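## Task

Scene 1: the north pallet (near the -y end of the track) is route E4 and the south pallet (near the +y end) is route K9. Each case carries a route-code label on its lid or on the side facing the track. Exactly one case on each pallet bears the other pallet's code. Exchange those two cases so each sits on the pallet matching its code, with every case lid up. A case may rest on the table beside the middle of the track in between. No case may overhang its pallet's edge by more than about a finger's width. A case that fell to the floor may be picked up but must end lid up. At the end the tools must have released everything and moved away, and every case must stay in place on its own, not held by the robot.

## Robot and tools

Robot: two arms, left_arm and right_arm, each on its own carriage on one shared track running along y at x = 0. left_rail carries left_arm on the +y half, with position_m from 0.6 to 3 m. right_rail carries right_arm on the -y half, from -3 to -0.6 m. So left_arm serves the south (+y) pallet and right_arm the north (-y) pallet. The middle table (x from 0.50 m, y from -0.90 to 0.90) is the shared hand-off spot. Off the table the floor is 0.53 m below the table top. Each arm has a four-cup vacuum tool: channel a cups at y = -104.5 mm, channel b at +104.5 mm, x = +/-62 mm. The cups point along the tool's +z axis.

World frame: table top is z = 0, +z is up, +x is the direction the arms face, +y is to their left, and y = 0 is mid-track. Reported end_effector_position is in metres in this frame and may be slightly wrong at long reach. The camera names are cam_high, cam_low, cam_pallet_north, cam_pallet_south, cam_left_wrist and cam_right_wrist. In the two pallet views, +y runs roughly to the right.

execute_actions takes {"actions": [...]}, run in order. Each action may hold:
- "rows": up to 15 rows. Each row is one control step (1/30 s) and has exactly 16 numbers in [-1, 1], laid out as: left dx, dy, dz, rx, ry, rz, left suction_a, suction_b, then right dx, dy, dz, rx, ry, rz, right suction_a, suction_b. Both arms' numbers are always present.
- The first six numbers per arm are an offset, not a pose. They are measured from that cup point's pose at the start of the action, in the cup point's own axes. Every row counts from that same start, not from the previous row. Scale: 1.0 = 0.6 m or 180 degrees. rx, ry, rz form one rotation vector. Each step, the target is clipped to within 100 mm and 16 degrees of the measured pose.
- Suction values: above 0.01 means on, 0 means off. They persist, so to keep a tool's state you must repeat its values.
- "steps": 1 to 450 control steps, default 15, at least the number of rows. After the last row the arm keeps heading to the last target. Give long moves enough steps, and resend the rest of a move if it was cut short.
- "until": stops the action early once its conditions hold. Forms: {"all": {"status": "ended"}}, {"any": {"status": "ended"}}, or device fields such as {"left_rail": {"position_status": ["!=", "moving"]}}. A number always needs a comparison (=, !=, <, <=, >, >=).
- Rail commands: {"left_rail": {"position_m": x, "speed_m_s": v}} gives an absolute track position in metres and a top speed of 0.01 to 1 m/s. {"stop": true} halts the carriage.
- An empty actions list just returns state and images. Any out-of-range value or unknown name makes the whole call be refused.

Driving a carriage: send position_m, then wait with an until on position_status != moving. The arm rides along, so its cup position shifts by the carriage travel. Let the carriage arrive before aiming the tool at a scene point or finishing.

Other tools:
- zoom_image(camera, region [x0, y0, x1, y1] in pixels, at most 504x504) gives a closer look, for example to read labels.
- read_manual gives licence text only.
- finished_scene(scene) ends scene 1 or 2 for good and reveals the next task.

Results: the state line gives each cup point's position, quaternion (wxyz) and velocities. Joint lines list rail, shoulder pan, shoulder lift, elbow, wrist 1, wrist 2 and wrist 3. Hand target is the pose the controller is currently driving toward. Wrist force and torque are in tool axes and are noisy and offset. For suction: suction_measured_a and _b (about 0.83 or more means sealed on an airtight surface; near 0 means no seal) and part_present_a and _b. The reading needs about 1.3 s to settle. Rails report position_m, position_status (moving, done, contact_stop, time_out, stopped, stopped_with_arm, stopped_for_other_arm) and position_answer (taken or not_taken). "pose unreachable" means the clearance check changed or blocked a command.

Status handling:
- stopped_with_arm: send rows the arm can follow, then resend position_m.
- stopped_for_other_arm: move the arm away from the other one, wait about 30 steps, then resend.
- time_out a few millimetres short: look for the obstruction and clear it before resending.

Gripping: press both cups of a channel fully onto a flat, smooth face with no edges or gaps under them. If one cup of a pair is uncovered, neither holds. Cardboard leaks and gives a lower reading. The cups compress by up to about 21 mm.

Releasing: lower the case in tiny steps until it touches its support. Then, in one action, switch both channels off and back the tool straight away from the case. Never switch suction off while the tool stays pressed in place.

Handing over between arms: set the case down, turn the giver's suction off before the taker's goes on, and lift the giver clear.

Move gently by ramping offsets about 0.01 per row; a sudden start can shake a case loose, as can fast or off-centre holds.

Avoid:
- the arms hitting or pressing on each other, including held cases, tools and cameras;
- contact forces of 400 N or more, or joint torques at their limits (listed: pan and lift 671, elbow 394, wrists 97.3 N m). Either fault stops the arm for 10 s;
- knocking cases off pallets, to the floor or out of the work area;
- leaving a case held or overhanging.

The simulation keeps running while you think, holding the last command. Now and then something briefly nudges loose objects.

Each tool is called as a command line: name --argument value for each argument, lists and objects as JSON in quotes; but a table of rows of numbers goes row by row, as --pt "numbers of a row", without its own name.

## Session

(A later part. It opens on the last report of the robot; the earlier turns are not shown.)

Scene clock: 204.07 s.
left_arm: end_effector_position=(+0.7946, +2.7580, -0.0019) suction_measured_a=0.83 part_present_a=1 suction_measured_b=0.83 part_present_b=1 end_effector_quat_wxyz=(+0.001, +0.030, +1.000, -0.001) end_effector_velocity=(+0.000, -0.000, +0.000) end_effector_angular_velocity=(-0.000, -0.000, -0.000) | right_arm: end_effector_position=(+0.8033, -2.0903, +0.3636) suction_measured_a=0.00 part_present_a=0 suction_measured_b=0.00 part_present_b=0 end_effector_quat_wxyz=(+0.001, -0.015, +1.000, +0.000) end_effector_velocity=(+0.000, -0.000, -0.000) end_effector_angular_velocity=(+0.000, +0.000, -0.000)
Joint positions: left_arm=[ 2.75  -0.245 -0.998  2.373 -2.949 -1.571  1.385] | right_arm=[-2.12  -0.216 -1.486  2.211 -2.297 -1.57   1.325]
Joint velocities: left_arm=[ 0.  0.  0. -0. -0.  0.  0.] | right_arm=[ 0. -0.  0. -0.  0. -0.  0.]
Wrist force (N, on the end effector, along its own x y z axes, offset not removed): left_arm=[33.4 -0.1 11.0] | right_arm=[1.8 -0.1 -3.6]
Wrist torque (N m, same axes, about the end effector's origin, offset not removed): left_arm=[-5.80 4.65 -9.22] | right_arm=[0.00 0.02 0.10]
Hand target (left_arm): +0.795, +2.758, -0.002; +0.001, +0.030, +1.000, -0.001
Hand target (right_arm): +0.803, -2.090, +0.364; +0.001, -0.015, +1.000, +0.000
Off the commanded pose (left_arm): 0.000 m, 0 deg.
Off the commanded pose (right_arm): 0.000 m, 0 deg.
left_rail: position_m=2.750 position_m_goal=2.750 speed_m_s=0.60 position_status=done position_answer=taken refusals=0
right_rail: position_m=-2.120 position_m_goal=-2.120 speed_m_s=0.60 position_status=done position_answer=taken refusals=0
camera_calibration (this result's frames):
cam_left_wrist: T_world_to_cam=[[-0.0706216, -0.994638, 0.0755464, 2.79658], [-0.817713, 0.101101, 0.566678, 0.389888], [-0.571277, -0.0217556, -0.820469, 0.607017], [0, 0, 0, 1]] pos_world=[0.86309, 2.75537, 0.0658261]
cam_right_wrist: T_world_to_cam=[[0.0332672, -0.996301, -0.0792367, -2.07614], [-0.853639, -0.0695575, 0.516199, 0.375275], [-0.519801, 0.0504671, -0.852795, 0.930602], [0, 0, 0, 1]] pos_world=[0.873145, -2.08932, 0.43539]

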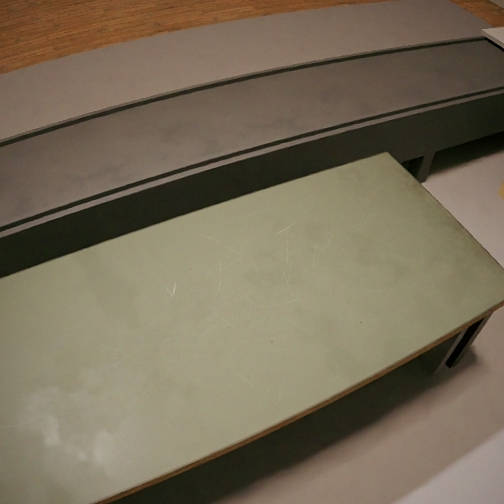

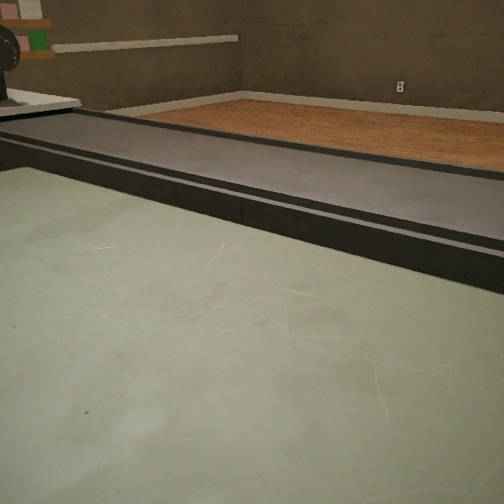

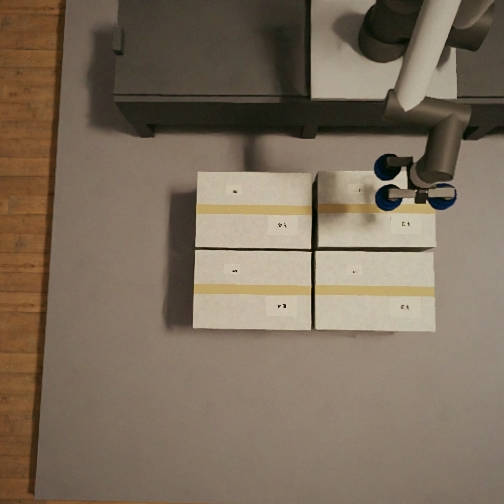

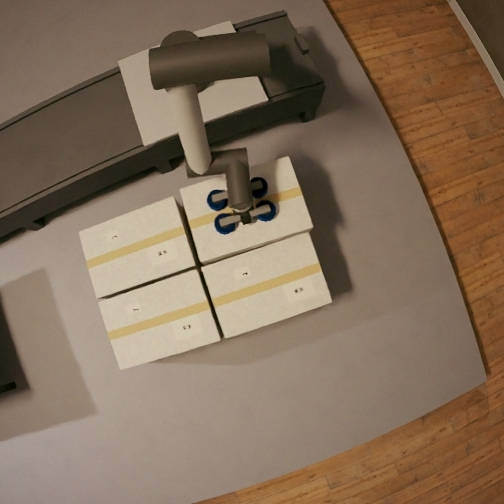

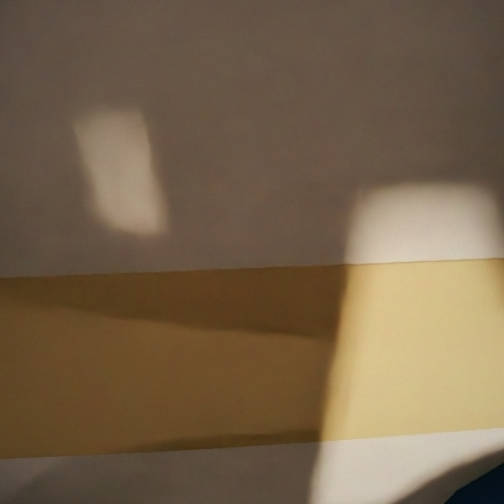

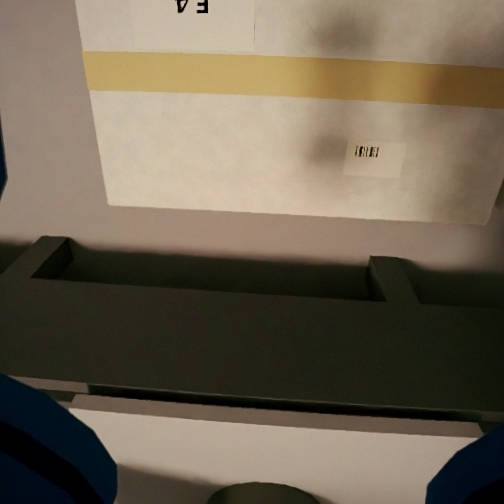

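execute_actions --actions '[{"rows":[[0.012,0,0,0,0,-0.005,1,1,0,0,0,0,0,0,0,0]],"steps":30},{"rows":[[0,0,0.14,0,0,0,1,1,0,0,0,0,0,0,0,0]],"steps":50}]'

zoom_image --camera "cam_pallet_south" --region '[140, 130, 360, 330]'

Scene clock: 211.37 s.
left_arm: end_effector_position=(+0.7877, +2.7583, -0.0860) suction_measured_a=0.83 part_present_a=1 suction_measured_b=0.83 part_present_b=1 end_effector_quat_wxyz=(+0.001, +0.022, +1.000, -0.001) end_effector_velocity=(-0.000, +0.000, -0.000) end_effector_angular_velocity=(+0.000, +0.000, +0.000) | right_arm: end_effector_position=(+0.8033, -2.0902, +0.3636) suction_measured_a=0.00 part_present_a=0 suction_measured_b=0.00 part_present_b=0 end_effector_quat_wxyz=(+0.001, -0.015, +1.000, +0.000) end_effector_velocity=(-0.000, +0.000, +0.000) end_effector_angular_velocity=(+0.000, -0.000, -0.000)
Joint positions: left_arm=[ 2.75  -0.247 -0.86   2.377 -3.091 -1.571  1.368] | right_arm=[-2.12  -0.216 -1.486  2.211 -2.297 -1.57   1.325]
Joint velocities: left_arm=[ 0.  0.  0. -0. -0. -0.  0.] | right_arm=[ 0.  0. -0. -0.  0.  0.  0.]
Wrist force (N, on the end effector, along its own x y z axes, offset not removed): left_arm=[2.7 -2.5 14.7] | right_arm=[-1.9 -1.9 2.2]
Wrist torque (N m, same axes, about the end effector's origin, offset not removed): left_arm=[-4.69 1.41 -0.19] | right_arm=[-0.09 0.48 0.26]
Hand target (left_arm): +0.788, +2.758, -0.086; +0.001, +0.022, +1.000, -0.001
Hand target (right_arm): +0.803, -2.090, +0.364; +0.001, -0.015, +1.000, +0.000
Off the commanded pose (left_arm): 0.000 m, 0 deg.
Off the commanded pose (right_arm): 0.000 m, 0 deg.
left_rail: position_m=2.750 position_m_goal=2.750 speed_m_s=0.60 position_status=done position_answer=taken refusals=0
right_rail: position_m=-2.120 position_m_goal=-2.120 speed_m_s=0.60 position_status=done position_answer=taken refusals=0
camera_calibration (this result's frames):
cam_left_wrist: T_world_to_cam=[[-0.0549945, -0.995622, 0.0755765, 2.7932], [-0.81919, 0.0882657, 0.566689, 0.46847], [-0.570879, -0.0307467, -0.820458, 0.558532], [0, 0, 0, 1]] pos_world=[0.856231, 2.7568, -0.0183246]
cam_right_wrist: T_world_to_cam=[[0.0332796, -0.9963, -0.0792368, -2.07614], [-0.853638, -0.0695681, 0.516199, 0.375253], [-0.519802, 0.0504607, -0.852795, 0.930589], [0, 0, 0, 1]] pos_world=[0.873145, -2.08931, 0.43539]

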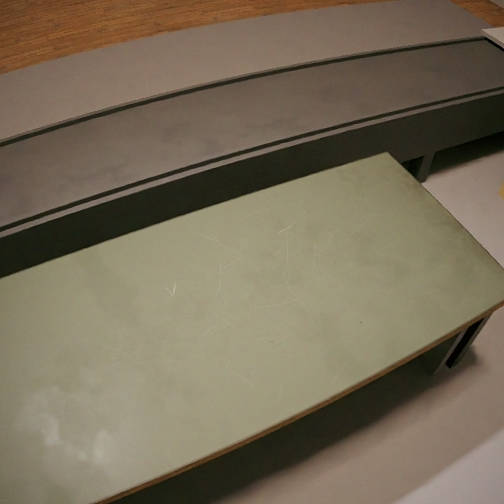

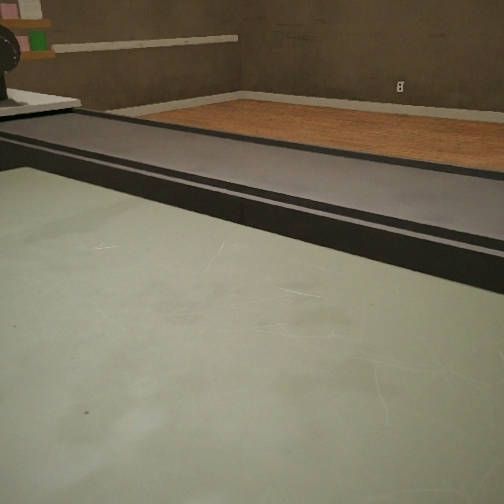

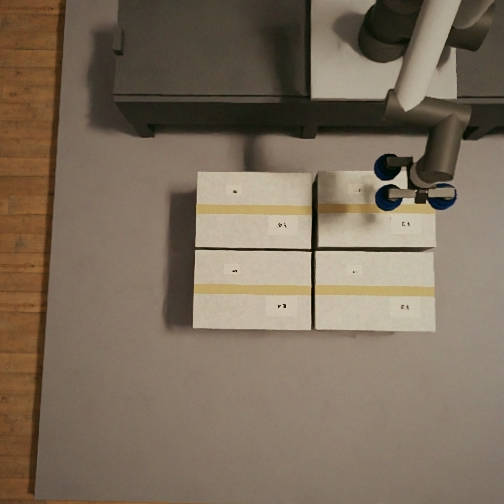

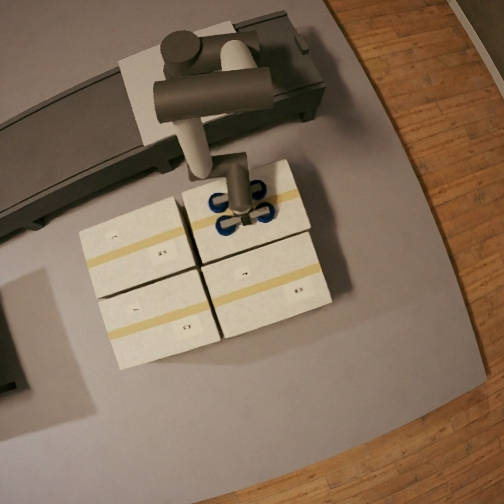

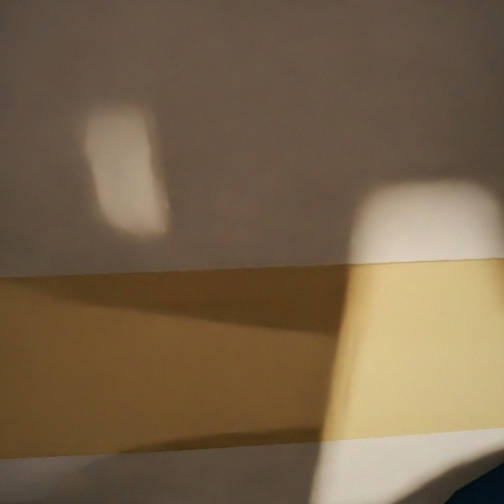

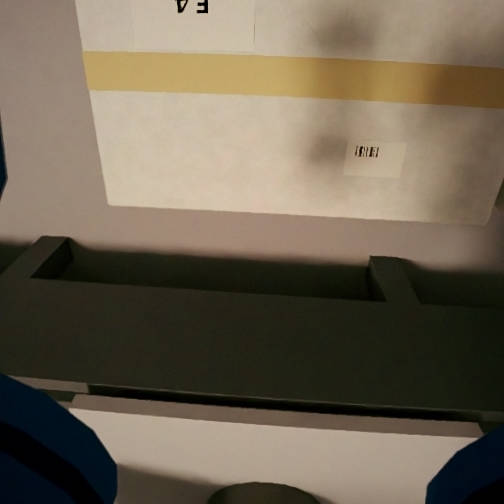

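Region (140, 130, 360, 330) of cam_pallet_south's 504x504 image, scaled by 2.291, with more detail than that image has; it fills the top 458 rows of this view, and the rest is white.

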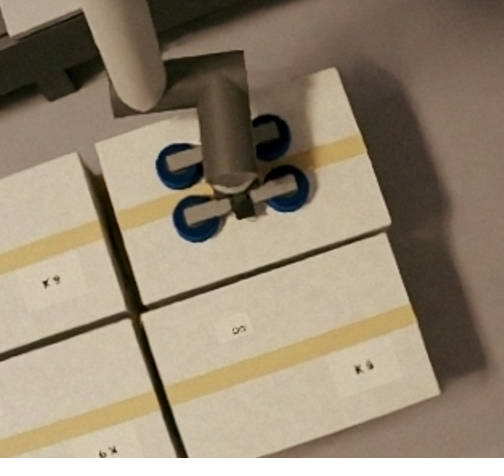

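execute_actions --actions '[{"rows":[[-0.004,0,0,0,0,0.002,1,1,0,0,0,0,0,0,0,0]],"steps":20},{"rows":[[0,0,0.04,0,0,0,1,1,0,0,0,0,0,0,0,0],[0,0,0.05,0,0,0,1,1,0,0,0,0,0,0,0,0]],"steps":30},{"rows":[[0,0,-0.6,0,0,0,0,0,0,0,0,0,0,0,0,0]],"steps":60},{"left_rail":{"position_m":1.6},"steps":90}]'

zoom_image --camera "cam_pallet_south" --region '[140, 130, 360, 330]'

Scene clock: 224.57 s.
left_arm: end_effector_position=(+0.7889, +1.6086, +0.2445) suction_measured_a=0.00 part_present_a=0 suction_measured_b=0.00 part_present_b=0 end_effector_quat_wxyz=(+0.001, +0.025, +1.000, -0.001) end_effector_velocity=(-0.000, +0.000, +0.000) end_effector_angular_velocity=(-0.000, -0.000, +0.000) | right_arm: end_effector_position=(+0.8033, -2.0902, +0.3636) suction_measured_a=0.00 part_present_a=0 suction_measured_b=0.00 part_present_b=0 end_effector_quat_wxyz=(+0.001, -0.015, +1.000, +0.000) end_effector_velocity=(-0.000, +0.000, +0.000) end_effector_angular_velocity=(-0.000, -0.000, +0.000)
Joint positions: left_arm=[ 1.6   -0.246 -1.369  2.309 -2.514 -1.571  1.375] | right_arm=[-2.12  -0.216 -1.486  2.211 -2.297 -1.57   1.325]
Joint velocities: left_arm=[ 0.  0. -0.  0. -0.  0. -0.] | right_arm=[ 0.  0. -0.  0.  0.  0. -0.]
Wrist force (N, on the end effector, along its own x y z axes, offset not removed): left_arm=[0.2 2.0 -2.0] | right_arm=[3.5 -1.9 -0.3]
Wrist torque (N m, same axes, about the end effector's origin, offset not removed): left_arm=[-0.14 0.33 -0.11] | right_arm=[-0.27 -0.21 0.27]
Hand target (left_arm): +0.789, +1.609, +0.244; +0.001, +0.025, +1.000, -0.001
Hand target (right_arm): +0.803, -2.090, +0.364; +0.001, -0.015, +1.000, +0.000
Off the commanded pose (left_arm): 0.001 m, 0 deg.
Off the commanded pose (right_arm): 0.000 m, 0 deg.
left_rail: position_m=1.600 position_m_goal=1.600 speed_m_s=0.60 position_status=done position_answer=taken refusals=0
right_rail: position_m=-2.120 position_m_goal=-2.120 speed_m_s=0.60 position_status=done position_answer=taken refusals=0
camera_calibration (this result's frames):
cam_left_wrist: T_world_to_cam=[[-0.0612309, -0.995259, 0.075562, 1.62794], [-0.818622, 0.0933878, 0.566689, 0.374901], [-0.571059, -0.0271579, -0.82046, 0.78936], [0, 0, 0, 1]] pos_world=[0.857354, 1.60665, 0.312175]
cam_right_wrist: T_world_to_cam=[[0.0332796, -0.9963, -0.079237, -2.07614], [-0.853638, -0.0695682, 0.5162, 0.375252], [-0.519802, 0.0504608, -0.852795, 0.930589], [0, 0, 0, 1]] pos_world=[0.873145, -2.08931, 0.43539]

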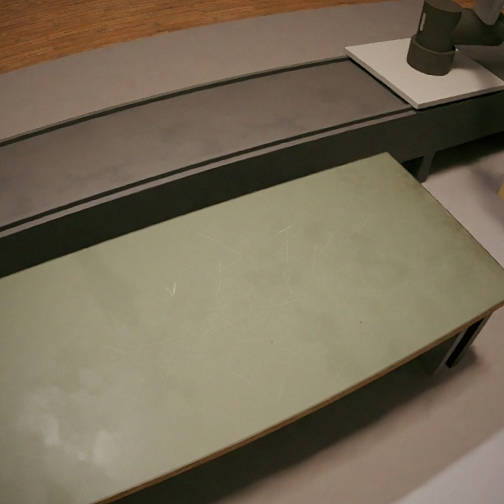

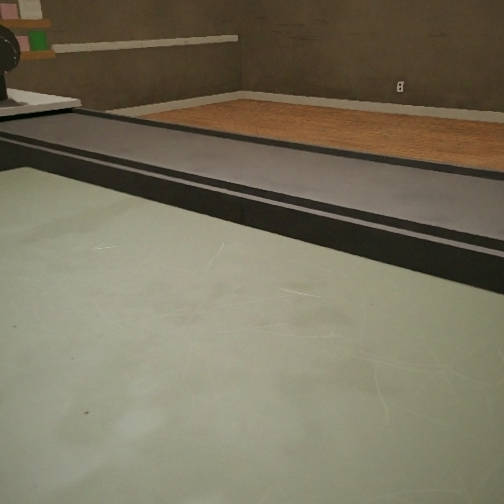

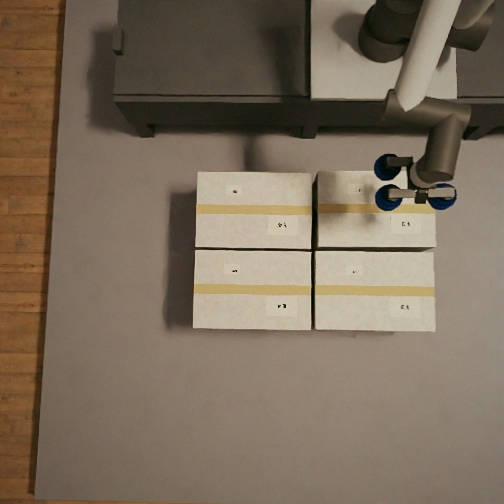

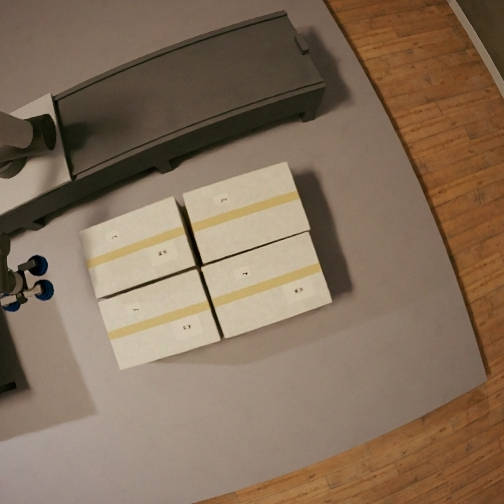

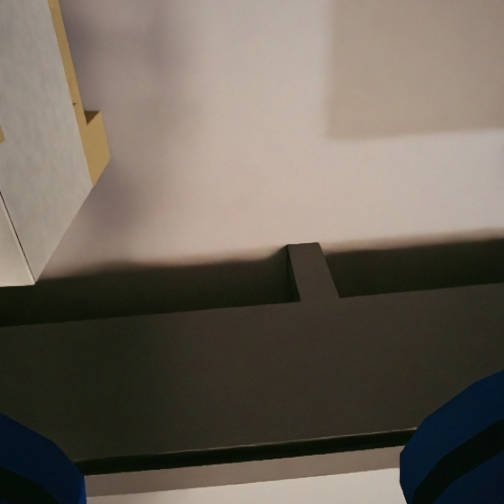

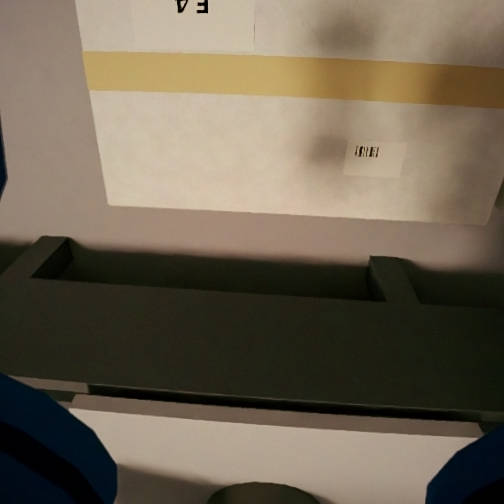

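Region (140, 130, 360, 330) of cam_pallet_south's 504x504 image, scaled by 2.291, with more detail than that image has; it fills the top 458 rows of this view, and the rest is white.

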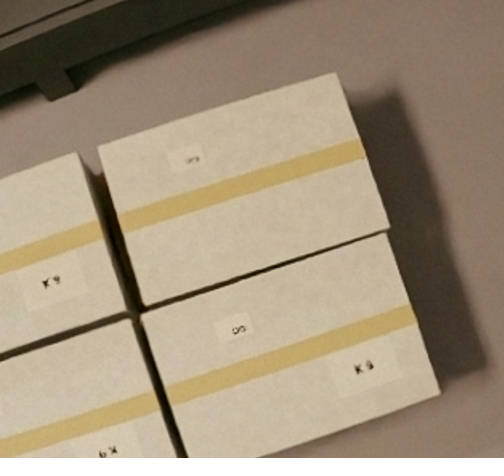

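finished_scene --scene 1

The scene is finished: the task was done.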